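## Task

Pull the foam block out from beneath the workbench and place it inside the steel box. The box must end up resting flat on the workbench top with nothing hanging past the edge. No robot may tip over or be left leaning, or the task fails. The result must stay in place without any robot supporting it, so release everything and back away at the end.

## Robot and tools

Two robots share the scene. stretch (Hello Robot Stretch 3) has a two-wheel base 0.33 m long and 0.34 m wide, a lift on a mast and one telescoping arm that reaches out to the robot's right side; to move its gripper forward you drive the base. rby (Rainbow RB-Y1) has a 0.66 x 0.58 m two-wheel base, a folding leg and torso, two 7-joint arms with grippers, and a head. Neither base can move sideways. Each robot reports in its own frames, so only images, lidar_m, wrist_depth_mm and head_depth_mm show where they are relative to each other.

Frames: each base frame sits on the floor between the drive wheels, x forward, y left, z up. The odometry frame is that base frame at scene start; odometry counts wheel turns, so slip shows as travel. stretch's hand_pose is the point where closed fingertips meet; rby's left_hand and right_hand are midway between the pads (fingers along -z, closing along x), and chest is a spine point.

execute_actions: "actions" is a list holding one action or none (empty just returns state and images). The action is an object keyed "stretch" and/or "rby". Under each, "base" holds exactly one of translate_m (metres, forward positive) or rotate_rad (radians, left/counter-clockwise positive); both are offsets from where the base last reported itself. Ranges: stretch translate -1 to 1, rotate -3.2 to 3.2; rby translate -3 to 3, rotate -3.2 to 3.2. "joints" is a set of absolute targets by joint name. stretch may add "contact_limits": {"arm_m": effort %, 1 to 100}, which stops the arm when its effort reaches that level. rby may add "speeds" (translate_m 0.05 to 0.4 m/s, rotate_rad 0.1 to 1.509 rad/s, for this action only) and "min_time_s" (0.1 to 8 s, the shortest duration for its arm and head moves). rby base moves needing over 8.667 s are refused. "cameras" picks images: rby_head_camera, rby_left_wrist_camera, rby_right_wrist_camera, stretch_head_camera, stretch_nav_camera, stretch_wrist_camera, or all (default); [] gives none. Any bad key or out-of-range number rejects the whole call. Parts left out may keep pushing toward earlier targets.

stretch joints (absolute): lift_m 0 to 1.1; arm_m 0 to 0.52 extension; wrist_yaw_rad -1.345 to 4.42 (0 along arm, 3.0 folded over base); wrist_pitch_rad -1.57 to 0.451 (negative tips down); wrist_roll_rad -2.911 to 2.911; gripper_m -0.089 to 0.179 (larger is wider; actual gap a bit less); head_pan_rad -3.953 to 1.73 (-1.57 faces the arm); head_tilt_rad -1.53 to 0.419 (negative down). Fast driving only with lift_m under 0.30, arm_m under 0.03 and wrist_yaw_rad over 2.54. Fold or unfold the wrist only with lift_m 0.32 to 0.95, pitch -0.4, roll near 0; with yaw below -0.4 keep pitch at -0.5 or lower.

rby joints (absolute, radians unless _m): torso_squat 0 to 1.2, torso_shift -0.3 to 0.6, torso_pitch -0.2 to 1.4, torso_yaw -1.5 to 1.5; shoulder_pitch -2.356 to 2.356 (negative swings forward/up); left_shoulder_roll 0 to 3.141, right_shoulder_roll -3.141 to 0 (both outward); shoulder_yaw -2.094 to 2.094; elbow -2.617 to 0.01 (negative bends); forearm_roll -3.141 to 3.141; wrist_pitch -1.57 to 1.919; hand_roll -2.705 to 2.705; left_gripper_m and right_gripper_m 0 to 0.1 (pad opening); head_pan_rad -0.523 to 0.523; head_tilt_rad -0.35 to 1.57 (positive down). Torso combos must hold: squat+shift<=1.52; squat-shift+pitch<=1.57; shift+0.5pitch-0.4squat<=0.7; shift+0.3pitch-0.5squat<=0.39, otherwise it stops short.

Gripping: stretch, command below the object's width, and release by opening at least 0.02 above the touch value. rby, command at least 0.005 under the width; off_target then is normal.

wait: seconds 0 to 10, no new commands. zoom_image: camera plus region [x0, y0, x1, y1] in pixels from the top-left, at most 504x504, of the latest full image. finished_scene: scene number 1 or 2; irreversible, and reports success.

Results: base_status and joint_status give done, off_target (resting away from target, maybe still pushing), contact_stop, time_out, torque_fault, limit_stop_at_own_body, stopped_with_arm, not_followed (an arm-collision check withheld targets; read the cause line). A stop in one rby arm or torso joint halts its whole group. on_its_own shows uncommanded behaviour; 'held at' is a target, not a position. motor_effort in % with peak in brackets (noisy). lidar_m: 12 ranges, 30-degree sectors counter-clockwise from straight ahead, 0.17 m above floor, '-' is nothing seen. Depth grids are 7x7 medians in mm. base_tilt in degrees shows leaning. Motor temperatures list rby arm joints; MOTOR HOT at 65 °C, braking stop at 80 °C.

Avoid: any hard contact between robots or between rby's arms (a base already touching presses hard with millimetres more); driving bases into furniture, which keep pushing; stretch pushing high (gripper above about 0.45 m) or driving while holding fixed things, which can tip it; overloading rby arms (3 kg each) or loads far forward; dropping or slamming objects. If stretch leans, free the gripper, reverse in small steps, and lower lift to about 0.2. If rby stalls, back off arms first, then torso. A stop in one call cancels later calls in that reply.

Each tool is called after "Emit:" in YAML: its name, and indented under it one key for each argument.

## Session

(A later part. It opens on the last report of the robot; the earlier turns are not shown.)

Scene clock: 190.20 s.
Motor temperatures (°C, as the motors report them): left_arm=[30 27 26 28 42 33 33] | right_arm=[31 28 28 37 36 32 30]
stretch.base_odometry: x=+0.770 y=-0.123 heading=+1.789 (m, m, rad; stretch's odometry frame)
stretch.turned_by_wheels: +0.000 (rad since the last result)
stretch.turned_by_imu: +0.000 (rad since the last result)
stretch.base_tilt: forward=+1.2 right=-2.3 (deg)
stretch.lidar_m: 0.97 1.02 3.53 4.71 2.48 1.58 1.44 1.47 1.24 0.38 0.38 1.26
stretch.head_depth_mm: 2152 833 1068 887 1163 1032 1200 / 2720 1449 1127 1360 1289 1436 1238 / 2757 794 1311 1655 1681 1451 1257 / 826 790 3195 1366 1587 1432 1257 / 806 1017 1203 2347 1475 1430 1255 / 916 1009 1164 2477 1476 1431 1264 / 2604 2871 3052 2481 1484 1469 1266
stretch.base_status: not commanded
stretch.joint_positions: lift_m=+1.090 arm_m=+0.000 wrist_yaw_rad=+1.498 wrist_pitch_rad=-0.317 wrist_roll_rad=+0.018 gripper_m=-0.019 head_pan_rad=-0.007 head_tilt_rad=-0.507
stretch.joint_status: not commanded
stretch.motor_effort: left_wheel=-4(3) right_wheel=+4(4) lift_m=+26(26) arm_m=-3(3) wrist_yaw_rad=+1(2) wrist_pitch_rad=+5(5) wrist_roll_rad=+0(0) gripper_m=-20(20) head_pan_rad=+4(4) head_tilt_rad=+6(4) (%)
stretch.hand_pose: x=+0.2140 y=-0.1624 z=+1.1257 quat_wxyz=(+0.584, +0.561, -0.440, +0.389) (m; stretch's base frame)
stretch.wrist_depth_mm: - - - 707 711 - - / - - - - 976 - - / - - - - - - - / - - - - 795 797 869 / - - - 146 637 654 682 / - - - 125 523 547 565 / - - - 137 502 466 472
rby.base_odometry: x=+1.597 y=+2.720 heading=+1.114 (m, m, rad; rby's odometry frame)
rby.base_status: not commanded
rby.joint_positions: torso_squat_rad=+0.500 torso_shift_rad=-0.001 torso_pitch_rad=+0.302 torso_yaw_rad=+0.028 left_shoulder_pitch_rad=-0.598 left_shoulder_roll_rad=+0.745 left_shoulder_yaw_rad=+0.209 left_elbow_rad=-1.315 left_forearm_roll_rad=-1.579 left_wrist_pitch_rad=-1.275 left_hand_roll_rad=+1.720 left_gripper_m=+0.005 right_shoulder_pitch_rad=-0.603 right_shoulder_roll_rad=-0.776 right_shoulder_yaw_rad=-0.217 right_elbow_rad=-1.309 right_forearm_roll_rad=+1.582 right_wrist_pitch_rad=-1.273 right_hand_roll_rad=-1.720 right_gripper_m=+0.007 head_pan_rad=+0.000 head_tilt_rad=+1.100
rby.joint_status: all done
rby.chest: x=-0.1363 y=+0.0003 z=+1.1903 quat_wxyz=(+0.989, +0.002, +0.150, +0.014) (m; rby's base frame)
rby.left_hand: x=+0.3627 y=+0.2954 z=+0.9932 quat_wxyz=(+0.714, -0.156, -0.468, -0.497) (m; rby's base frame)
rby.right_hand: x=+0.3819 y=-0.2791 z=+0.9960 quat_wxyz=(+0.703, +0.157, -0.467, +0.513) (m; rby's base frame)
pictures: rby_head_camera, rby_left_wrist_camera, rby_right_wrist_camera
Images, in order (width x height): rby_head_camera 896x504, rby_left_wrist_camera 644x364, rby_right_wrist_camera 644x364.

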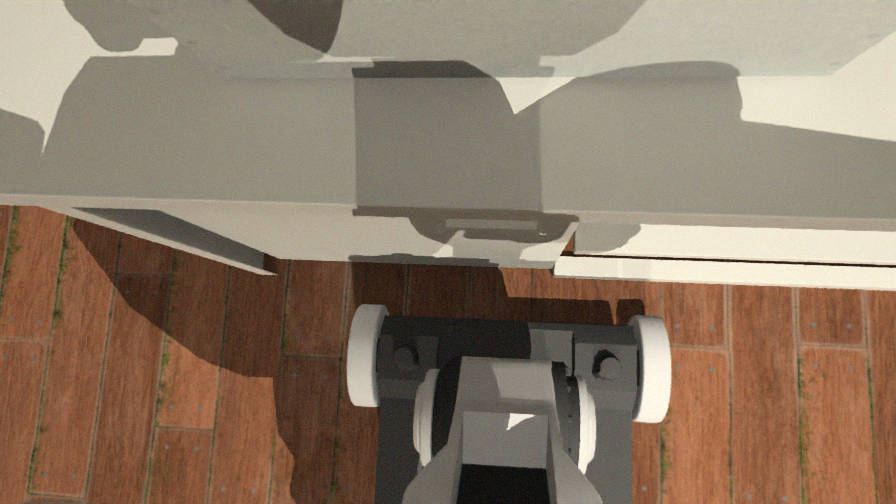

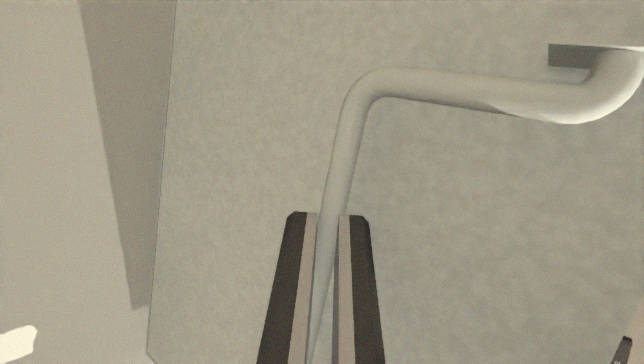

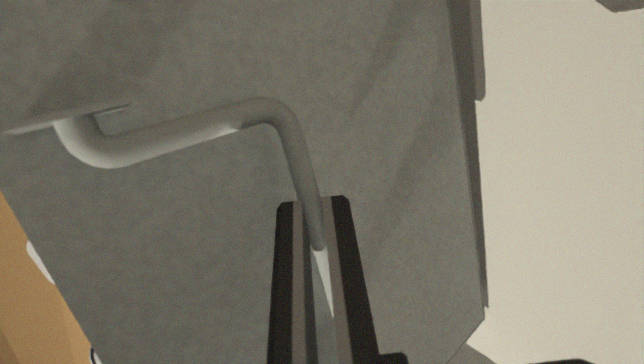

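Emit:
execute_actions:
  actions:
    - {"rby":{"joints":{"torso_squat_rad":0.54}}}
  cameras: ["rby_head_camera","rby_left_wrist_camera","rby_right_wrist_camera"]

Scene clock: 191.83 s.
Motor temperatures (°C, as the motors report them): left_arm=[30 27 26 28 43 33 33] | right_arm=[31 28 28 37 36 32 30]
stretch.base_odometry: x=+0.770 y=-0.123 heading=+1.789 (m, m, rad; stretch's odometry frame)
stretch.turned_by_wheels: +0.000 (rad since the last result)
stretch.turned_by_imu: +0.000 (rad since the last result)
stretch.base_tilt: forward=+1.1 right=-2.4 (deg)
stretch.lidar_m: 0.97 1.02 3.54 4.70 2.50 1.57 1.44 1.47 1.24 0.38 0.38 1.26
stretch.head_depth_mm: 2156 1460 1068 887 1163 1030 1198 / 2708 1470 1091 1367 1287 1447 1231 / 2760 1483 1309 1649 1683 1451 1256 / 2654 799 3213 1352 1593 1422 1260 / 819 1019 1205 2357 1473 1424 1259 / 921 1009 1159 2478 1481 1433 1269 / 2593 2828 3045 2476 1486 1471 1268
stretch.base_status: not commanded
stretch.joint_positions: lift_m=+1.090 arm_m=+0.000 wrist_yaw_rad=+1.498 wrist_pitch_rad=-0.317 wrist_roll_rad=+0.018 gripper_m=-0.019 head_pan_rad=-0.007 head_tilt_rad=-0.507
stretch.joint_status: not commanded
stretch.motor_effort: left_wheel=-3(3) right_wheel=+4(4) lift_m=+26(26) arm_m=-3(3) wrist_yaw_rad=+1(2) wrist_pitch_rad=+5(5) wrist_roll_rad=+1(0) gripper_m=-20(21) head_pan_rad=+4(4) head_tilt_rad=+5(5) (%)
stretch.hand_pose: x=+0.2140 y=-0.1624 z=+1.1257 quat_wxyz=(+0.584, +0.561, -0.440, +0.389) (m; stretch's base frame)
stretch.wrist_depth_mm: - - - 725 757 - - / - - - - 980 - - / - - - - - - - / - - - - 796 826 901 / - - - 146 647 658 685 / - - - 125 516 547 570 / - - - 137 495 460 473
rby.base_odometry: x=+1.597 y=+2.720 heading=+1.114 (m, m, rad; rby's odometry frame)
rby.base_status: not commanded
rby.joint_positions: torso_squat_rad=+0.540 torso_shift_rad=-0.001 torso_pitch_rad=+0.302 torso_yaw_rad=+0.028 left_shoulder_pitch_rad=-0.598 left_shoulder_roll_rad=+0.745 left_shoulder_yaw_rad=+0.209 left_elbow_rad=-1.315 left_forearm_roll_rad=-1.579 left_wrist_pitch_rad=-1.275 left_hand_roll_rad=+1.720 left_gripper_m=+0.005 right_shoulder_pitch_rad=-0.603 right_shoulder_roll_rad=-0.776 right_shoulder_yaw_rad=-0.217 right_elbow_rad=-1.309 right_forearm_roll_rad=+1.581 right_wrist_pitch_rad=-1.273 right_hand_roll_rad=-1.720 right_gripper_m=+0.007 head_pan_rad=+0.000 head_tilt_rad=+1.100
rby.joint_status: all done
rby.chest: x=-0.1363 y=+0.0003 z=+1.1764 quat_wxyz=(+0.989, +0.002, +0.150, +0.014) (m; rby's base frame)
rby.left_hand: x=+0.3627 y=+0.2954 z=+0.9793 quat_wxyz=(+0.714, -0.156, -0.468, -0.497) (m; rby's base frame)
rby.right_hand: x=+0.3819 y=-0.2791 z=+0.9822 quat_wxyz=(+0.703, +0.157, -0.467, +0.513) (m; rby's base frame)
pictures: rby_head_camera, rby_left_wrist_camera, rby_right_wrist_camera
Images, in order (width x height): rby_head_camera 896x504, rby_left_wrist_camera 644x364, rby_right_wrist_camera 644x364.

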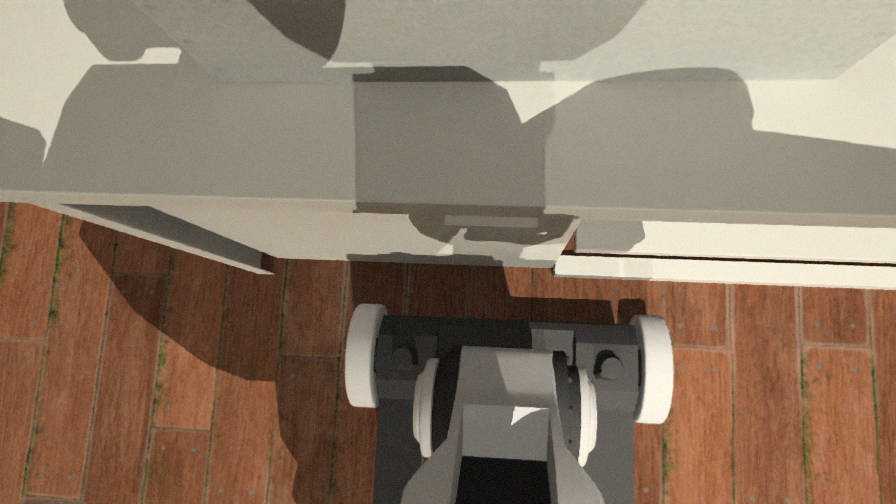

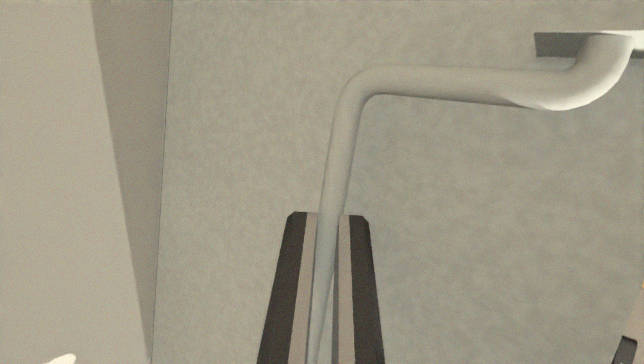

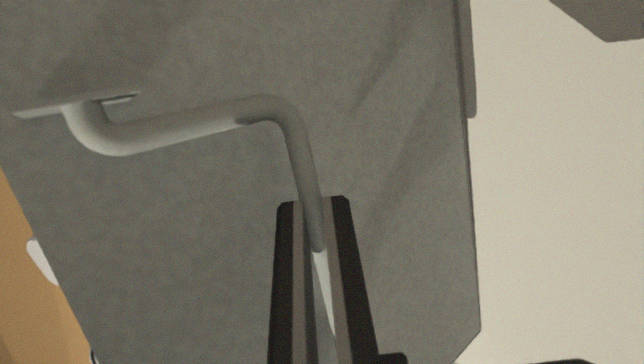

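Seated. Release.

Emit:
execute_actions:
  actions:
    - {"rby":{"joints":{"torso_squat_rad":0.555,"left_gripper_m":0.04,"right_gripper_m":0.04}}}
  cameras: []

Emit:
execute_actions:
  actions:
    - {"rby":{"joints":{"left_shoulder_roll_rad":0.95,"right_shoulder_roll_rad":-0.97,"left_shoulder_pitch_rad":-0.64,"right_shoulder_pitch_rad":-0.64,"head_tilt_rad":0.7}}}
  cameras: ["rby_head_camera","rby_left_wrist_camera","rby_right_wrist_camera"]

Scene clock: 193.50 s.
Motor temperatures (°C, as the motors report them): left_arm=[30 27 26 28 43 33 33] | right_arm=[31 28 28 37 36 32 30]
stretch.base_odometry: x=+0.770 y=-0.123 heading=+1.789 (m, m, rad; stretch's odometry frame)
stretch.turned_by_wheels: +0.000 (rad since the last result)
stretch.turned_by_imu: +0.000 (rad since the last result)
stretch.base_tilt: forward=+1.1 right=-2.4 (deg)
stretch.lidar_m: 0.96 1.03 3.56 4.69 2.48 1.58 1.44 1.47 1.23 0.38 0.38 1.26
stretch.head_depth_mm: 2142 1452 1069 888 1167 1031 1196 / 2720 1475 1086 1366 1287 1439 1233 / 2787 1485 1308 1644 1682 1454 1254 / 2639 801 3205 1353 1588 1426 1259 / 822 1021 1206 2341 1476 1423 1262 / 924 1014 1158 2470 1477 1430 1264 / 2584 2865 3047 2487 1480 1465 1269
stretch.base_status: not commanded
stretch.joint_positions: lift_m=+1.090 arm_m=+0.000 wrist_yaw_rad=+1.498 wrist_pitch_rad=-0.317 wrist_roll_rad=+0.018 gripper_m=-0.019 head_pan_rad=-0.007 head_tilt_rad=-0.507
stretch.joint_status: not commanded
stretch.motor_effort: left_wheel=-3(3) right_wheel=+4(4) lift_m=+26(26) arm_m=-3(3) wrist_yaw_rad=+1(2) wrist_pitch_rad=+5(5) wrist_roll_rad=+0(0) gripper_m=-19(19) head_pan_rad=+4(3) head_tilt_rad=+5(5) (%)
stretch.hand_pose: x=+0.2140 y=-0.1624 z=+1.1257 quat_wxyz=(+0.584, +0.561, -0.440, +0.389) (m; stretch's base frame)
stretch.wrist_depth_mm: - - - 750 - - - / - - - - 975 - - / - - - - - - - / - - - - 798 839 908 / - - - 146 630 653 706 / - - - 125 517 541 577 / - - - 137 491 469 474
rby.base_odometry: x=+1.597 y=+2.720 heading=+1.114 (m, m, rad; rby's odometry frame)
rby.base_status: not commanded
rby.joint_positions: torso_squat_rad=+0.555 torso_shift_rad=-0.001 torso_pitch_rad=+0.301 torso_yaw_rad=+0.028 left_shoulder_pitch_rad=-0.598 left_shoulder_roll_rad=+0.748 left_shoulder_yaw_rad=+0.212 left_elbow_rad=-1.314 left_forearm_roll_rad=-1.579 left_wrist_pitch_rad=-1.274 left_hand_roll_rad=+1.720 left_gripper_m=+0.038 right_shoulder_pitch_rad=-0.603 right_shoulder_roll_rad=-0.779 right_shoulder_yaw_rad=-0.220 right_elbow_rad=-1.309 right_forearm_roll_rad=+1.582 right_wrist_pitch_rad=-1.272 right_hand_roll_rad=-1.720 right_gripper_m=+0.038 head_pan_rad=+0.000 head_tilt_rad=+1.100
rby.joint_status: all done
rby.chest: x=-0.1370 y=+0.0002 z=+1.1710 quat_wxyz=(+0.989, +0.002, +0.150, +0.014) (m; rby's base frame)
rby.left_hand: x=+0.3630 y=+0.2972 z=+0.9760 quat_wxyz=(+0.714, -0.153, -0.469, -0.496) (m; rby's base frame)
rby.right_hand: x=+0.3821 y=-0.2811 z=+0.9786 quat_wxyz=(+0.703, +0.155, -0.468, +0.512) (m; rby's base frame)
pictures: none
No camera images: the call's "cameras" was empty. Leave "cameras" out to get every camera's image.

Scene clock: 194.43 s.
Motor temperatures (°C, as the motors report them): left_arm=[30 27 26 28 42 33 33] | right_arm=[31 28 28 37 36 32 30]
stretch.base_odometry: x=+0.770 y=-0.123 heading=+1.789 (m, m, rad; stretch's odometry frame)
stretch.turned_by_wheels: +0.000 (rad since the last result)
stretch.turned_by_imu: +0.000 (rad since the last result)
stretch.base_tilt: forward=+1.1 right=-2.5 (deg)
stretch.lidar_m: 0.97 1.02 3.54 4.69 2.49 1.58 1.44 1.47 1.24 0.38 0.38 1.26
stretch.head_depth_mm: 2141 734 1070 889 1161 1030 1197 / 2719 1437 1142 1362 1289 1437 1231 / 2718 730 1405 1641 1679 1453 1252 / 1002 780 3188 1357 1582 1424 1258 / 819 1016 1210 2350 1473 1431 1262 / 923 1012 1156 2480 1479 1425 1261 / 2593 2872 3041 2475 1483 1472 1269
stretch.base_status: not commanded
stretch.joint_positions: lift_m=+1.090 arm_m=+0.000 wrist_yaw_rad=+1.498 wrist_pitch_rad=-0.317 wrist_roll_rad=+0.018 gripper_m=-0.019 head_pan_rad=-0.007 head_tilt_rad=-0.507
stretch.joint_status: not commanded
stretch.motor_effort: left_wheel=-3(3) right_wheel=+4(4) lift_m=+26(26) arm_m=-3(3) wrist_yaw_rad=+2(2) wrist_pitch_rad=+5(5) wrist_roll_rad=+1(1) gripper_m=-19(19) head_pan_rad=+5(4) head_tilt_rad=+4(4) (%)
stretch.hand_pose: x=+0.2140 y=-0.1624 z=+1.1257 quat_wxyz=(+0.584, +0.561, -0.440, +0.389) (m; stretch's base frame)
stretch.wrist_depth_mm: - - - 664 657 - - / - - - - - - - / - - - - - - - / - - - - 776 831 873 / - - - 146 641 664 666 / - - - 124 516 543 575 / - - - 137 493 462 475
rby.base_odometry: x=+1.597 y=+2.720 heading=+1.114 (m, m, rad; rby's odometry frame)
rby.base_status: not commanded
rby.joint_positions: torso_squat_rad=+0.555 torso_shift_rad=-0.001 torso_pitch_rad=+0.300 torso_yaw_rad=+0.028 left_shoulder_pitch_rad=-0.640 left_shoulder_roll_rad=+0.950 left_shoulder_yaw_rad=+0.209 left_elbow_rad=-1.318 left_forearm_roll_rad=-1.576 left_wrist_pitch_rad=-1.275 left_hand_roll_rad=+1.720 left_gripper_m=+0.040 right_shoulder_pitch_rad=-0.640 right_shoulder_roll_rad=-0.970 right_shoulder_yaw_rad=-0.217 right_elbow_rad=-1.313 right_forearm_roll_rad=+1.579 right_wrist_pitch_rad=-1.273 right_hand_roll_rad=-1.720 right_gripper_m=+0.040 head_pan_rad=+0.000 head_tilt_rad=+0.700
rby.joint_status: all done
rby.chest: x=-0.1373 y=+0.0002 z=+1.1710 quat_wxyz=(+0.989, +0.002, +0.149, +0.014) (m; rby's base frame)
rby.left_hand: x=+0.3760 y=+0.3622 z=+1.0341 quat_wxyz=(+0.716, -0.058, -0.450, -0.530) (m; rby's base frame)
rby.right_hand: x=+0.3958 y=-0.3420 z=+1.0335 quat_wxyz=(+0.704, +0.065, -0.452, +0.544) (m; rby's base frame)
pictures: rby_head_camera, rby_left_wrist_camera, rby_right_wrist_camera
Images, in order (width x height): rby_head_camera 896x504, rby_left_wrist_camera 644x364, rby_right_wrist_camera 644x364.

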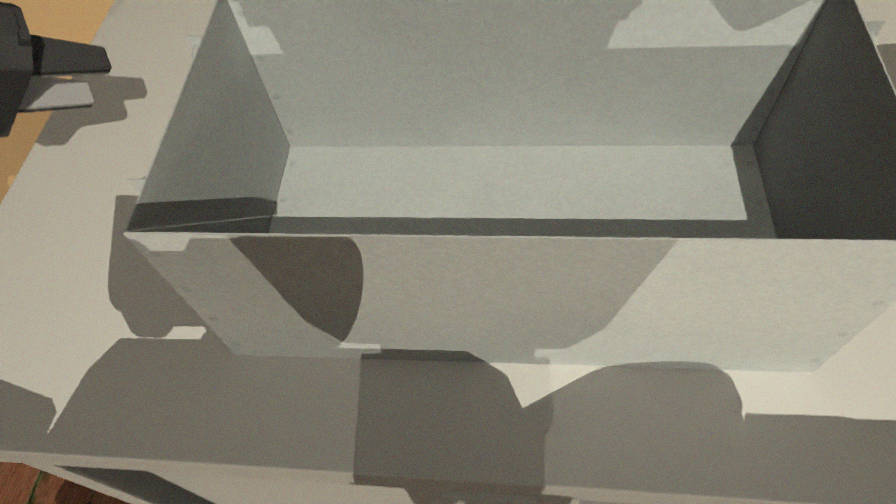

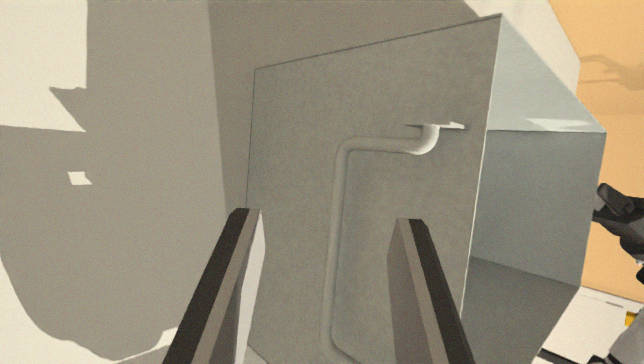

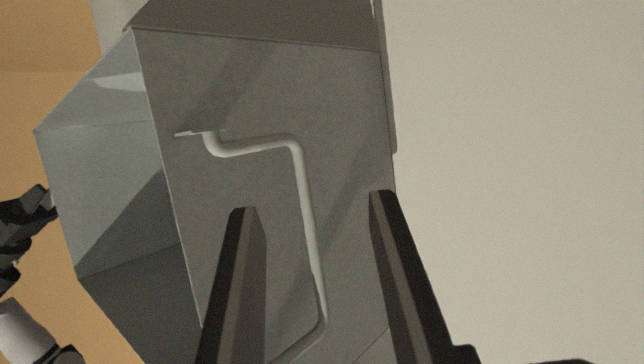

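Emit:
execute_actions:
  actions:
    - {"rby":{"base":{"translate_m":-1.15}},"stretch":{"base":{"translate_m":0.15},"joints":{"lift_m":1.1,"wrist_pitch_rad":-0.1,"head_pan_rad":-0.8,"head_tilt_rad":-0.6}}}
  cameras: ["stretch_head_camera"]

Emit:
execute_actions:
  actions:
    - {"stretch":{"base":{"translate_m":0.55},"joints":{"wrist_yaw_rad":1.0}},"rby":{"joints":{"head_tilt_rad":0.2,"left_shoulder_roll_rad":0.3,"right_shoulder_roll_rad":-0.3,"left_shoulder_pitch_rad":-0.3,"right_shoulder_pitch_rad":-0.3,"left_elbow_rad":-0.5,"right_elbow_rad":-0.5,"left_wrist_pitch_rad":0,"right_wrist_pitch_rad":0}}}
  cameras: ["stretch_head_camera","rby_head_camera","stretch_wrist_camera"]

Scene clock: 200.43 s.
Motor temperatures (°C, as the motors report them): left_arm=[30 27 26 28 41 33 33] | right_arm=[30 28 28 37 35 32 30]
stretch.base_odometry: x=+0.737 y=+0.024 heading=+1.789 (m, m, rad; stretch's odometry frame)
stretch.turned_by_wheels: +0.000 (rad since the last result)
stretch.turned_by_imu: -0.001 (rad since the last result)
stretch.base_tilt: forward=+1.2 right=-2.4 (deg)
stretch.lidar_m: 1.08 1.50 1.20 4.71 2.75 1.74 1.59 1.62 1.21 0.36 1.05 1.10
stretch.head_depth_mm: 943 1040 1065 - 582 510 791 / 999 1098 1118 - 599 537 807 / 1065 1175 1121 - 617 880 842 / 1135 1269 1225 730 619 925 1139 / 1217 1355 - 707 660 973 1182 / 1319 1451 1200 760 1054 1269 1209 / 1419 1036 980 789 1121 1384 1212
stretch.base_status: done
stretch.joint_positions: lift_m=+1.097 arm_m=+0.000 wrist_yaw_rad=+1.498 wrist_pitch_rad=-0.129 wrist_roll_rad=+0.018 gripper_m=-0.019 head_pan_rad=-0.793 head_tilt_rad=-0.592
stretch.joint_status: all done
joint sent to its limit — the command would take stretch.lift_m past its upper limit, so that joint was sent only as far as its limit.
stretch.motor_effort: left_wheel=-3(5) right_wheel=+4(10) lift_m=+26(29) arm_m=-3(3) wrist_yaw_rad=+1(2) wrist_pitch_rad=+8(8) wrist_roll_rad=+1(0) gripper_m=-19(19) head_pan_rad=-5(49) head_tilt_rad=-5(19) (%)
stretch.hand_pose: x=+0.2290 y=-0.1635 z=+1.1791 quat_wxyz=(+0.544, +0.518, -0.490, +0.443) (m; stretch's base frame)
stretch.wrist_depth_mm: - - - - - - - / - - - - - - - / - - - - - - 996 / - - - - 934 - - / - - - 145 931 945 938 / - - - 125 630 721 772 / - - - 138 552 587 609
rby.base_odometry: x=+1.090 y=+1.688 heading=+1.114 (m, m, rad; rby's odometry frame)
rby.base_status: done
rby.joint_positions: torso_squat_rad=+0.555 torso_shift_rad=-0.001 torso_pitch_rad=+0.300 torso_yaw_rad=+0.028 left_shoulder_pitch_rad=-0.640 left_shoulder_roll_rad=+0.950 left_shoulder_yaw_rad=+0.209 left_elbow_rad=-1.318 left_forearm_roll_rad=-1.576 left_wrist_pitch_rad=-1.275 left_hand_roll_rad=+1.720 left_gripper_m=+0.040 right_shoulder_pitch_rad=-0.640 right_shoulder_roll_rad=-0.970 right_shoulder_yaw_rad=-0.217 right_elbow_rad=-1.313 right_forearm_roll_rad=+1.579 right_wrist_pitch_rad=-1.273 right_hand_roll_rad=-1.720 right_gripper_m=+0.040 head_pan_rad=+0.000 head_tilt_rad=+0.700
rby.joint_status: not commanded
rby.chest: x=-0.1373 y=+0.0002 z=+1.1710 quat_wxyz=(+0.989, +0.002, +0.149, +0.014) (m; rby's base frame)
rby.left_hand: x=+0.3760 y=+0.3621 z=+1.0341 quat_wxyz=(+0.716, -0.058, -0.450, -0.530) (m; rby's base frame)
rby.right_hand: x=+0.3958 y=-0.3420 z=+1.0335 quat_wxyz=(+0.704, +0.065, -0.452, +0.544) (m; rby's base frame)
pictures: stretch_head_camera (sideways: a quarter turn clockwise sets it upright)
Images, in order (width x height): stretch_head_camera 896x504.

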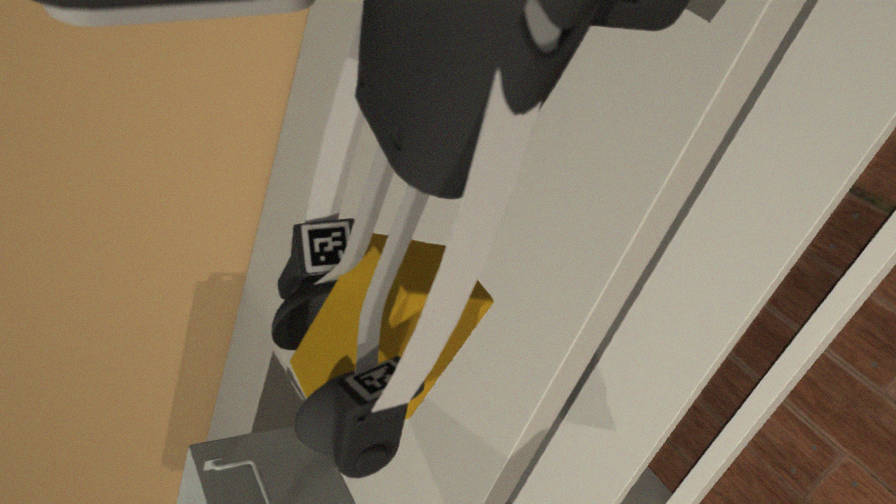

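Scene clock: 207.43 s.
Motor temperatures (°C, as the motors report them): left_arm=[29 27 26 27 40 33 33] | right_arm=[30 28 28 36 34 32 30]
stretch.base_odometry: x=+0.618 y=+0.561 heading=+1.789 (m, m, rad; stretch's odometry frame)
stretch.turned_by_wheels: +0.000 (rad since the last result)
stretch.turned_by_imu: -0.002 (rad since the last result)
stretch.base_tilt: forward=+0.9 right=-2.5 (deg)
stretch.lidar_m: 0.75 2.50 1.06 1.01 3.68 2.34 2.14 0.69 0.83 0.95 0.78 0.55
stretch.head_depth_mm: 869 943 - 749 617 511 436 / 919 998 288 753 617 511 454 / 975 1076 633 712 619 513 761 / 1041 1163 744 571 607 518 809 / 1116 1254 823 545 602 555 866 / 1204 1342 885 599 623 851 1136 / 1308 1442 916 678 644 1014 1208
stretch.base_status: done
stretch.joint_positions: lift_m=+1.097 arm_m=+0.000 wrist_yaw_rad=+1.002 wrist_pitch_rad=-0.129 wrist_roll_rad=+0.018 gripper_m=-0.019 head_pan_rad=-0.793 head_tilt_rad=-0.592
stretch.joint_status: all done
stretch.motor_effort: left_wheel=-3(4) right_wheel=+3(11) lift_m=+26(26) arm_m=-3(3) wrist_yaw_rad=-2(4) wrist_pitch_rad=+8(8) wrist_roll_rad=+1(1) gripper_m=-21(20) head_pan_rad=-5(4) head_tilt_rad=-5(5) (%)
stretch.hand_pose: x=+0.1901 y=-0.2805 z=+1.1792 quat_wxyz=(+0.636, +0.382, -0.602, +0.295) (m; stretch's base frame)
stretch.wrist_depth_mm: - - - - 984 756 624 / - - - - - 788 640 / - - 900 - - 788 648 / - 991 887 709 - 820 657 / - 775 614 146 894 809 675 / - - 481 125 633 742 664 / - 519 486 137 549 583 610
rby.base_odometry: x=+1.090 y=+1.688 heading=+1.114 (m, m, rad; rby's odometry frame)
rby.base_status: not commanded
rby.joint_positions: torso_squat_rad=+0.555 torso_shift_rad=-0.001 torso_pitch_rad=+0.300 torso_yaw_rad=+0.028 left_shoulder_pitch_rad=-0.300 left_shoulder_roll_rad=+0.300 left_shoulder_yaw_rad=+0.209 left_elbow_rad=-0.500 left_forearm_roll_rad=-1.576 left_wrist_pitch_rad=+0.000 left_hand_roll_rad=+1.720 left_gripper_m=+0.040 right_shoulder_pitch_rad=-0.300 right_shoulder_roll_rad=-0.300 right_shoulder_yaw_rad=-0.217 right_elbow_rad=-0.500 right_forearm_roll_rad=+1.579 right_wrist_pitch_rad=+0.000 right_hand_roll_rad=-1.720 right_gripper_m=+0.040 head_pan_rad=+0.000 head_tilt_rad=+0.200
rby.joint_status: all done
rby.chest: x=-0.1373 y=+0.0002 z=+1.1710 quat_wxyz=(+0.989, +0.002, +0.149, +0.014) (m; rby's base frame)
rby.left_hand: x=+0.1186 y=+0.4570 z=+0.5721 quat_wxyz=(+0.949, +0.138, -0.266, +0.096) (m; rby's base frame)
rby.right_hand: x=+0.1418 y=-0.4336 z=+0.5648 quat_wxyz=(+0.952, -0.124, -0.269, -0.075) (m; rby's base frame)
pictures: rby_head_camera, stretch_head_camera (sideways: a quarter turn clockwise sets it upright), stretch_wrist_camera
Images, in order (width x height): rby_head_camera 896x504, stretch_head_camera 896x504, stretch_wrist_camera 644x364.

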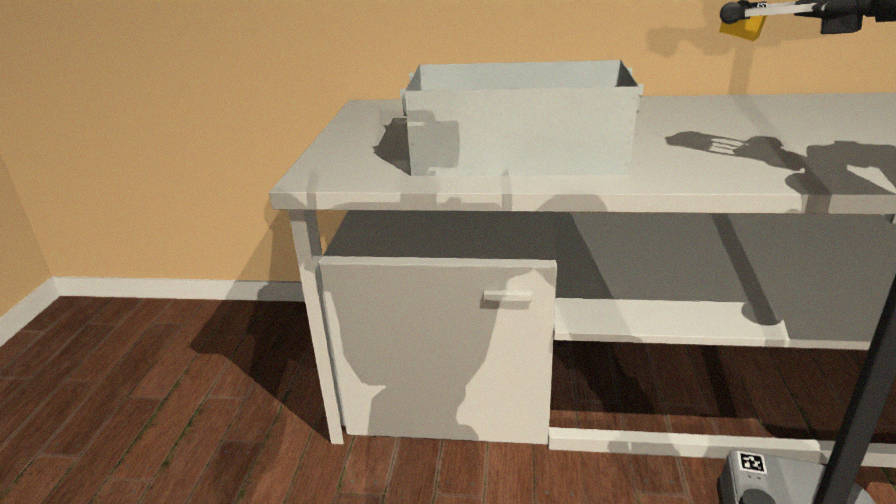

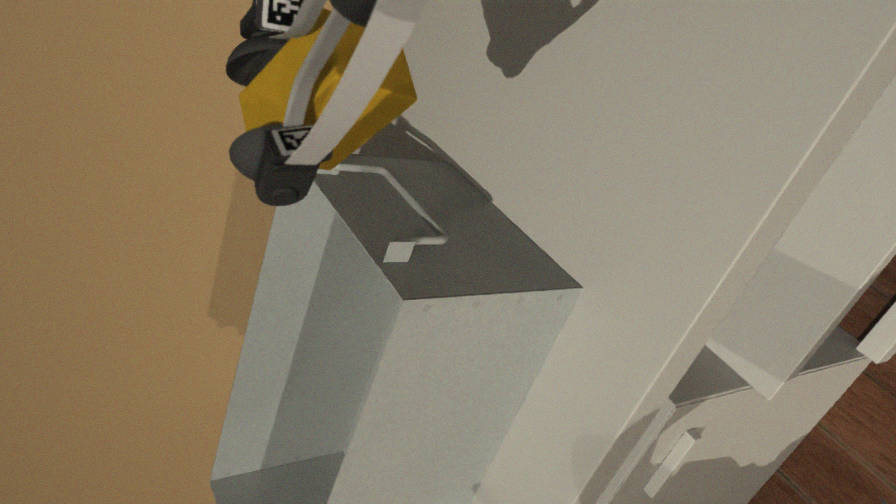

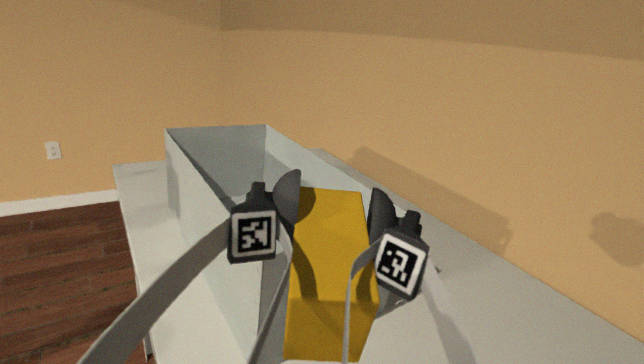

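Emit:
execute_actions:
  actions:
    - {"stretch":{"base":{"translate_m":0.62},"joints":{"wrist_yaw_rad":0.0,"arm_m":0.1,"head_pan_rad":-1.57,"head_tilt_rad":-0.6}}}
  cameras: ["stretch_head_camera","rby_head_camera","stretch_wrist_camera"]

Scene clock: 217.17 s.
Motor temperatures (°C, as the motors report them): left_arm=[29 27 26 27 39 33 33] | right_arm=[29 28 28 36 33 32 30]
stretch.base_odometry: x=+0.484 y=+1.166 heading=+1.789 (m, m, rad; stretch's odometry frame)
stretch.turned_by_wheels: +0.000 (rad since the last result)
stretch.turned_by_imu: -0.003 (rad since the last result)
stretch.base_tilt: forward=+1.1 right=-2.5 (deg)
stretch.lidar_m: 0.47 1.89 2.32 1.06 1.07 2.99 2.76 1.27 0.23 0.20 0.21 0.25
stretch.head_depth_mm: - - 791 621 614 409 436 / - - 562 609 615 394 437 / - - - 594 616 380 433 / 775 836 948 579 617 367 428 / 756 841 930 565 615 355 421 / 748 828 927 552 603 345 414 / 735 816 914 539 597 341 408
stretch.base_status: done
stretch.joint_positions: lift_m=+1.097 arm_m=+0.100 wrist_yaw_rad=+0.002 wrist_pitch_rad=-0.128 wrist_roll_rad=+0.018 gripper_m=-0.019 head_pan_rad=-1.563 head_tilt_rad=-0.593
stretch.joint_status: all done
stretch.motor_effort: left_wheel=-2(3) right_wheel=+3(9) lift_m=+26(26) arm_m=+3(3) wrist_yaw_rad=+0(2) wrist_pitch_rad=+8(8) wrist_roll_rad=+0(1) gripper_m=-19(19) head_pan_rad=-4(49) head_tilt_rad=-5(6) (%)
stretch.hand_pose: x=-0.0210 y=-0.4958 z=+1.1793 quat_wxyz=(+0.700, +0.046, -0.712, -0.045) (m; stretch's base frame)
stretch.wrist_depth_mm: 518 521 526 540 539 544 545 / 554 561 570 569 564 569 590 / 588 601 603 599 594 603 618 / 629 642 636 624 646 649 662 / 667 678 677 145 709 703 720 / 548 587 606 125 640 714 752 / 471 488 510 137 551 591 618
rby.base_odometry: x=+1.090 y=+1.688 heading=+1.114 (m, m, rad; rby's odometry frame)
rby.base_status: not commanded
rby.joint_positions: torso_squat_rad=+0.555 torso_shift_rad=-0.001 torso_pitch_rad=+0.300 torso_yaw_rad=+0.028 left_shoulder_pitch_rad=-0.300 left_shoulder_roll_rad=+0.300 left_shoulder_yaw_rad=+0.209 left_elbow_rad=-0.500 left_forearm_roll_rad=-1.576 left_wrist_pitch_rad=+0.000 left_hand_roll_rad=+1.720 left_gripper_m=+0.040 right_shoulder_pitch_rad=-0.300 right_shoulder_roll_rad=-0.300 right_shoulder_yaw_rad=-0.217 right_elbow_rad=-0.500 right_forearm_roll_rad=+1.579 right_wrist_pitch_rad=+0.000 right_hand_roll_rad=-1.720 right_gripper_m=+0.040 head_pan_rad=+0.000 head_tilt_rad=+0.200
rby.joint_status: not commanded
rby.chest: x=-0.1373 y=+0.0002 z=+1.1710 quat_wxyz=(+0.989, +0.002, +0.149, +0.014) (m; rby's base frame)
rby.left_hand: x=+0.1186 y=+0.4570 z=+0.5721 quat_wxyz=(+0.949, +0.138, -0.266, +0.096) (m; rby's base frame)
rby.right_hand: x=+0.1418 y=-0.4336 z=+0.5648 quat_wxyz=(+0.952, -0.124, -0.269, -0.075) (m; rby's base frame)
pictures: rby_head_camera, stretch_head_camera (sideways: a quarter turn clockwise sets it upright), stretch_wrist_camera
Images, in order (width x height): rby_head_camera 896x504, stretch_head_camera 896x504, stretch_wrist_camera 644x364.

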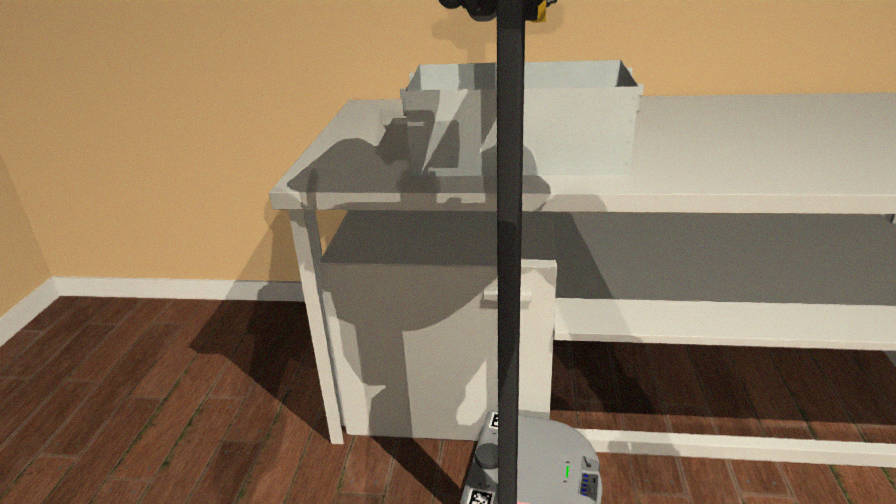

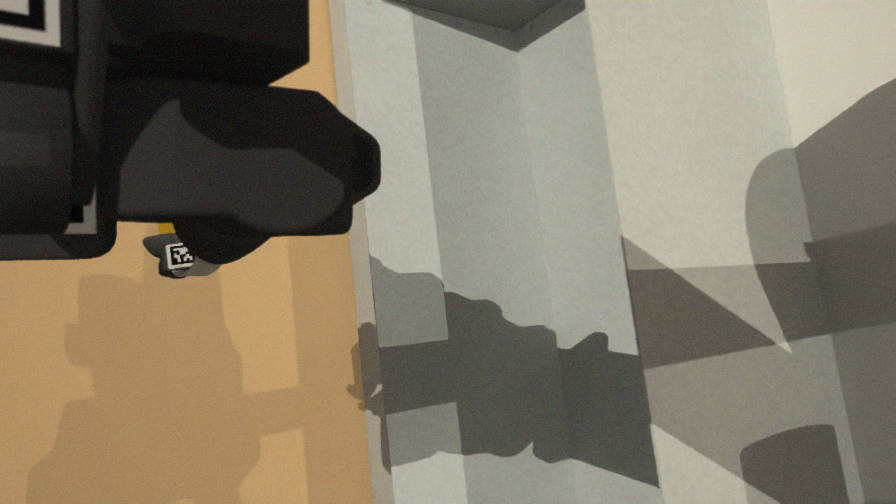

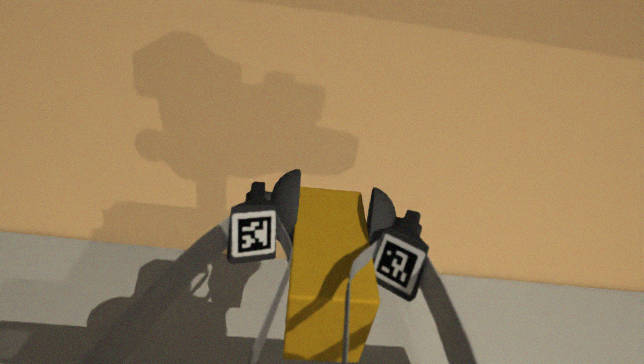

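Emit:
execute_actions:
  actions:
    - {"stretch":{"joints":{"wrist_pitch_rad":-0.75,"arm_m":0.13}}}
  cameras: ["stretch_head_camera","rby_head_camera","stretch_wrist_camera"]

Scene clock: 219.10 s.
Motor temperatures (°C, as the motors report them): left_arm=[29 27 26 27 39 33 33] | right_arm=[29 28 28 36 32 32 30]
stretch.base_odometry: x=+0.484 y=+1.166 heading=+1.789 (m, m, rad; stretch's odometry frame)
stretch.turned_by_wheels: +0.000 (rad since the last result)
stretch.turned_by_imu: +0.000 (rad since the last result)
stretch.base_tilt: forward=+1.2 right=-2.4 (deg)
stretch.lidar_m: 0.48 1.89 2.31 1.06 1.07 2.99 2.76 1.27 0.22 0.20 0.21 0.25
stretch.head_depth_mm: - - 997 621 615 409 437 / - - 974 609 614 394 437 / - - - 607 616 380 433 / 773 859 945 587 616 366 429 / 758 842 930 565 616 354 421 / 748 830 928 552 602 345 414 / 737 816 912 539 597 341 408
stretch.base_status: not commanded
stretch.joint_positions: lift_m=+1.097 arm_m=+0.130 wrist_yaw_rad=+0.001 wrist_pitch_rad=-0.758 wrist_roll_rad=+0.018 gripper_m=-0.019 head_pan_rad=-1.563 head_tilt_rad=-0.593
stretch.joint_status: all done
stretch.motor_effort: left_wheel=-3(3) right_wheel=+3(3) lift_m=+26(26) arm_m=+2(3) wrist_yaw_rad=+0(2) wrist_pitch_rad=+2(7) wrist_roll_rad=+1(0) gripper_m=-19(18) head_pan_rad=-4(5) head_tilt_rad=-6(5) (%)
stretch.hand_pose: x=-0.0213 y=-0.4442 z=+1.0423 quat_wxyz=(+0.651, +0.260, -0.662, -0.264) (m; stretch's base frame)
stretch.wrist_depth_mm: 591 583 598 592 597 598 602 / 519 525 531 543 544 539 561 / 238 237 238 235 487 487 497 / 280 279 275 248 271 270 248 / 343 379 353 146 375 346 258 / 344 363 364 124 359 363 259 / 330 334 335 137 338 340 257
rby.base_odometry: x=+1.090 y=+1.688 heading=+1.114 (m, m, rad; rby's odometry frame)
rby.base_status: not commanded
rby.joint_positions: torso_squat_rad=+0.555 torso_shift_rad=-0.001 torso_pitch_rad=+0.300 torso_yaw_rad=+0.028 left_shoulder_pitch_rad=-0.300 left_shoulder_roll_rad=+0.300 left_shoulder_yaw_rad=+0.209 left_elbow_rad=-0.500 left_forearm_roll_rad=-1.576 left_wrist_pitch_rad=+0.000 left_hand_roll_rad=+1.720 left_gripper_m=+0.040 right_shoulder_pitch_rad=-0.300 right_shoulder_roll_rad=-0.300 right_shoulder_yaw_rad=-0.217 right_elbow_rad=-0.500 right_forearm_roll_rad=+1.579 right_wrist_pitch_rad=+0.000 right_hand_roll_rad=-1.720 right_gripper_m=+0.040 head_pan_rad=+0.000 head_tilt_rad=+0.200
rby.joint_status: not commanded
rby.chest: x=-0.1373 y=+0.0002 z=+1.1710 quat_wxyz=(+0.989, +0.002, +0.149, +0.014) (m; rby's base frame)
rby.left_hand: x=+0.1186 y=+0.4570 z=+0.5721 quat_wxyz=(+0.949, +0.138, -0.266, +0.096) (m; rby's base frame)
rby.right_hand: x=+0.1418 y=-0.4336 z=+0.5648 quat_wxyz=(+0.952, -0.124, -0.269, -0.075) (m; rby's base frame)
pictures: rby_head_camera, stretch_head_camera (sideways: a quarter turn clockwise sets it upright), stretch_wrist_camera
Images, in order (width x height): rby_head_camera 896x504, stretch_head_camera 896x504, stretch_wrist_camera 644x364.

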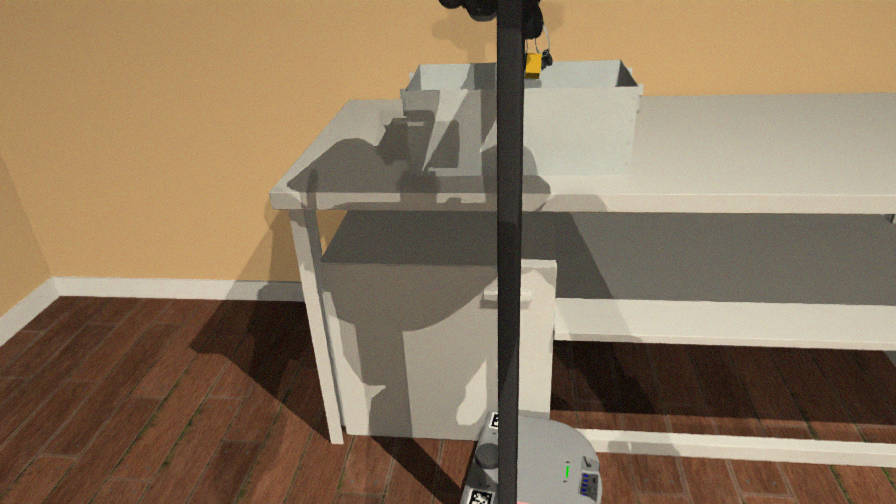

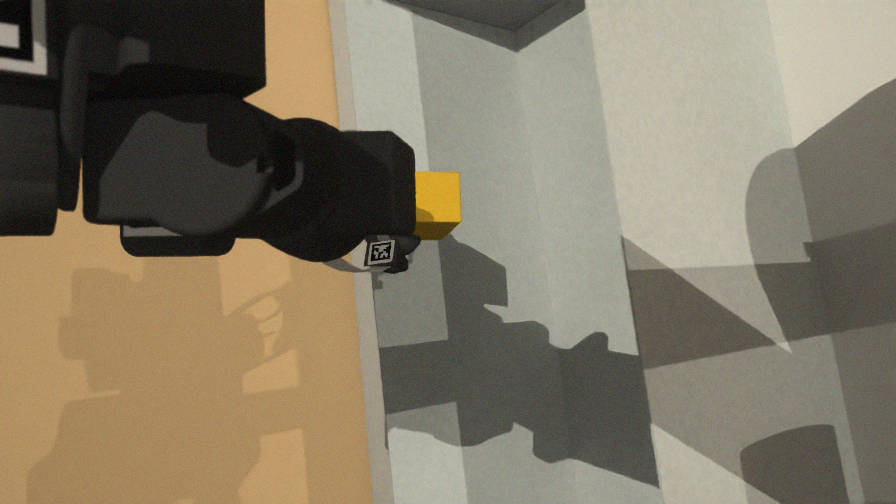

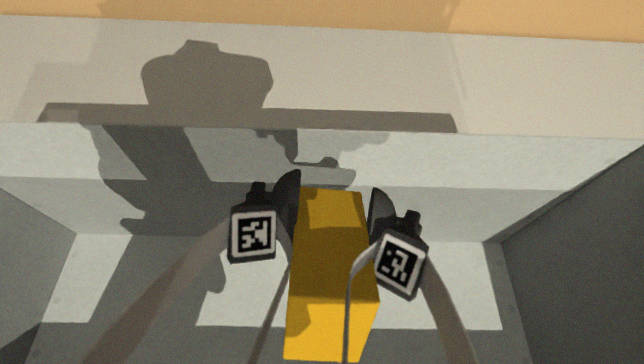

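Emit:
execute_actions:
  actions:
    - {"stretch":{"joints":{"wrist_pitch_rad":-1.3,"arm_m":0.24}}}
  cameras: ["stretch_wrist_camera"]

Emit:
execute_actions:
  actions:
    - {"stretch":{"joints":{"lift_m":1.04}}}
  cameras: ["stretch_head_camera","rby_head_camera","stretch_wrist_camera"]

Scene clock: 223.60 s.
Motor temperatures (°C, as the motors report them): left_arm=[29 27 26 27 39 33 33] | right_arm=[29 28 28 35 32 32 30]
stretch.base_odometry: x=+0.484 y=+1.166 heading=+1.789 (m, m, rad; stretch's odometry frame)
stretch.turned_by_wheels: +0.000 (rad since the last result)
stretch.turned_by_imu: +0.000 (rad since the last result)
stretch.base_tilt: forward=+1.1 right=-2.4 (deg)
stretch.lidar_m: 0.48 1.88 2.31 1.07 1.07 2.99 2.75 1.27 0.22 0.20 0.21 0.25
stretch.head_depth_mm: 787 919 991 620 613 409 436 / - 901 970 608 615 394 436 / - - - 559 617 380 434 / 765 844 934 558 617 366 428 / 758 843 930 565 616 354 421 / 747 827 931 552 602 344 414 / 737 813 913 539 598 340 408
stretch.base_status: not commanded
stretch.joint_positions: lift_m=+1.097 arm_m=+0.240 wrist_yaw_rad=+0.001 wrist_pitch_rad=-1.297 wrist_roll_rad=+0.018 gripper_m=-0.019 head_pan_rad=-1.563 head_tilt_rad=-0.593
stretch.joint_status: all done
stretch.motor_effort: left_wheel=-3(3) right_wheel=+3(3) lift_m=+26(26) arm_m=+2(3) wrist_yaw_rad=+0(0) wrist_pitch_rad=-1(2) wrist_roll_rad=+1(0) gripper_m=-21(19) head_pan_rad=-4(4) head_tilt_rad=-6(5) (%)
stretch.hand_pose: x=-0.0216 y=-0.4308 z=+0.9828 quat_wxyz=(+0.559, +0.423, -0.568, -0.431) (m; stretch's base frame)
stretch.wrist_depth_mm: 156 157 145 146 136 135 135 / 202 204 205 204 205 205 203 / 321 340 335 327 326 316 275 / 339 347 339 327 324 317 276 / 334 345 343 146 321 317 275 / 339 342 340 125 322 319 274 / 337 347 337 138 324 318 276
rby.base_odometry: x=+1.090 y=+1.688 heading=+1.114 (m, m, rad; rby's odometry frame)
rby.base_status: not commanded
rby.joint_positions: torso_squat_rad=+0.555 torso_shift_rad=-0.001 torso_pitch_rad=+0.300 torso_yaw_rad=+0.028 left_shoulder_pitch_rad=-0.300 left_shoulder_roll_rad=+0.300 left_shoulder_yaw_rad=+0.209 left_elbow_rad=-0.500 left_forearm_roll_rad=-1.576 left_wrist_pitch_rad=+0.000 left_hand_roll_rad=+1.720 left_gripper_m=+0.040 right_shoulder_pitch_rad=-0.300 right_shoulder_roll_rad=-0.300 right_shoulder_yaw_rad=-0.217 right_elbow_rad=-0.500 right_forearm_roll_rad=+1.579 right_wrist_pitch_rad=+0.000 right_hand_roll_rad=-1.720 right_gripper_m=+0.040 head_pan_rad=+0.000 head_tilt_rad=+0.200
rby.joint_status: not commanded
rby.chest: x=-0.1373 y=+0.0002 z=+1.1710 quat_wxyz=(+0.989, +0.002, +0.149, +0.014) (m; rby's base frame)
rby.left_hand: x=+0.1186 y=+0.4570 z=+0.5721 quat_wxyz=(+0.949, +0.138, -0.266, +0.096) (m; rby's base frame)
rby.right_hand: x=+0.1418 y=-0.4336 z=+0.5648 quat_wxyz=(+0.952, -0.124, -0.269, -0.075) (m; rby's base frame)
pictures: stretch_wrist_camera
Images, in order (width x height): stretch_wrist_camera 644x364.

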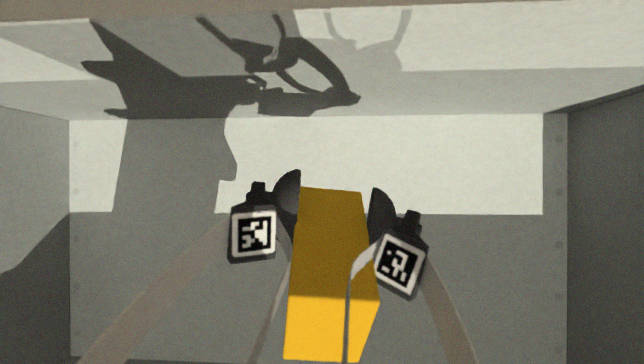

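Scene clock: 224.97 s.
Motor temperatures (°C, as the motors report them): left_arm=[29 27 26 27 39 33 33] | right_arm=[29 28 28 35 32 32 30]
stretch.base_odometry: x=+0.484 y=+1.166 heading=+1.789 (m, m, rad; stretch's odometry frame)
stretch.turned_by_wheels: +0.000 (rad since the last result)
stretch.turned_by_imu: +0.000 (rad since the last result)
stretch.base_tilt: forward=+1.1 right=-2.5 (deg)
stretch.lidar_m: 0.48 1.89 2.32 1.06 1.07 2.99 2.76 1.27 0.22 0.20 0.21 0.25
stretch.head_depth_mm: 777 907 1000 621 614 409 436 / - - 986 609 615 394 437 / 762 - - 601 528 380 433 / 766 853 944 583 600 367 429 / 759 843 930 565 616 354 421 / 748 827 928 551 602 344 414 / 736 815 914 538 598 341 408
stretch.base_status: not commanded
stretch.joint_positions: lift_m=+1.040 arm_m=+0.240 wrist_yaw_rad=+0.001 wrist_pitch_rad=-1.298 wrist_roll_rad=+0.018 gripper_m=-0.019 head_pan_rad=-1.563 head_tilt_rad=-0.593
stretch.joint_status: all done
stretch.motor_effort: left_wheel=-3(3) right_wheel=+3(3) lift_m=+14(26) arm_m=+2(3) wrist_yaw_rad=+0(1) wrist_pitch_rad=-1(1) wrist_roll_rad=+1(0) gripper_m=-19(20) head_pan_rad=-4(4) head_tilt_rad=-5(5) (%)
stretch.hand_pose: x=-0.0216 y=-0.4306 z=+0.9258 quat_wxyz=(+0.559, +0.424, -0.568, -0.431) (m; stretch's base frame)
stretch.wrist_depth_mm: 135 136 136 136 137 135 136 / 205 205 207 206 206 206 205 / 289 283 281 273 268 263 257 / 289 284 279 272 265 262 257 / 284 284 281 146 267 263 257 / 290 284 279 125 266 262 258 / 288 282 279 137 270 261 258
rby.base_odometry: x=+1.090 y=+1.688 heading=+1.114 (m, m, rad; rby's odometry frame)
rby.base_status: not commanded
rby.joint_positions: torso_squat_rad=+0.555 torso_shift_rad=-0.001 torso_pitch_rad=+0.300 torso_yaw_rad=+0.028 left_shoulder_pitch_rad=-0.300 left_shoulder_roll_rad=+0.300 left_shoulder_yaw_rad=+0.209 left_elbow_rad=-0.500 left_forearm_roll_rad=-1.576 left_wrist_pitch_rad=+0.000 left_hand_roll_rad=+1.720 left_gripper_m=+0.040 right_shoulder_pitch_rad=-0.300 right_shoulder_roll_rad=-0.300 right_shoulder_yaw_rad=-0.217 right_elbow_rad=-0.500 right_forearm_roll_rad=+1.579 right_wrist_pitch_rad=+0.000 right_hand_roll_rad=-1.720 right_gripper_m=+0.040 head_pan_rad=+0.000 head_tilt_rad=+0.200
rby.joint_status: not commanded
rby.chest: x=-0.1373 y=+0.0002 z=+1.1710 quat_wxyz=(+0.989, +0.002, +0.149, +0.014) (m; rby's base frame)
rby.left_hand: x=+0.1186 y=+0.4570 z=+0.5721 quat_wxyz=(+0.949, +0.138, -0.266, +0.096) (m; rby's base frame)
rby.right_hand: x=+0.1418 y=-0.4336 z=+0.5648 quat_wxyz=(+0.952, -0.124, -0.269, -0.075) (m; rby's base frame)
pictures: rby_head_camera, stretch_head_camera (sideways: a quarter turn clockwise sets it upright), stretch_wrist_camera
Images, in order (width x height): rby_head_camera 896x504, stretch_head_camera 896x504, stretch_wrist_camera 644x364.

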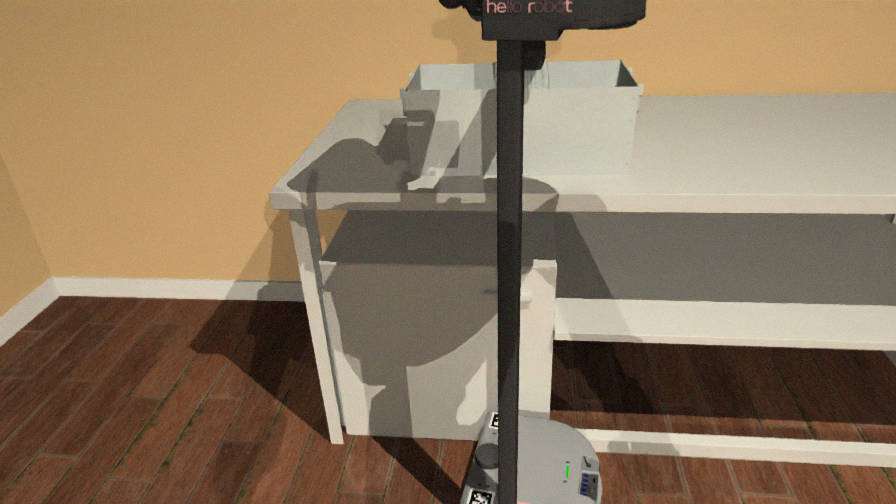

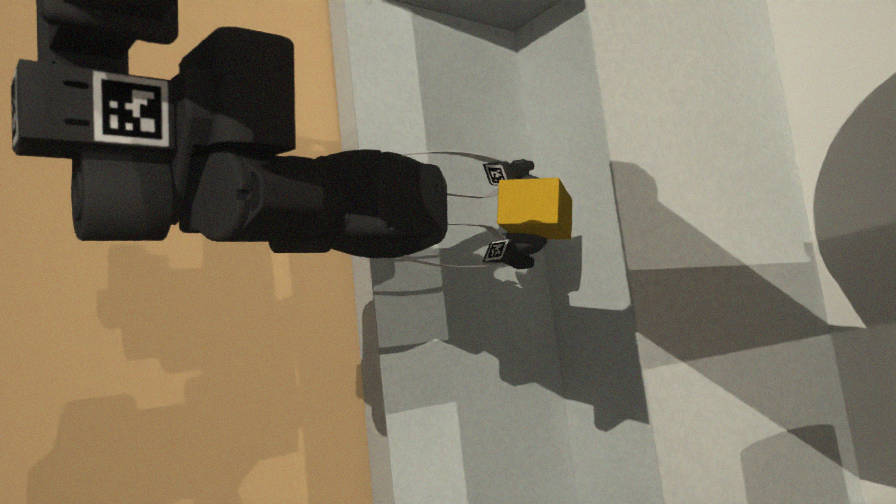

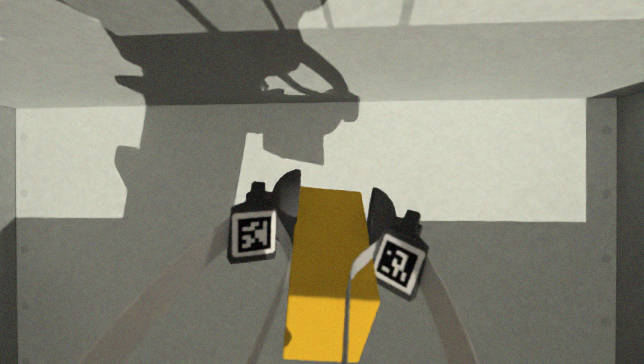

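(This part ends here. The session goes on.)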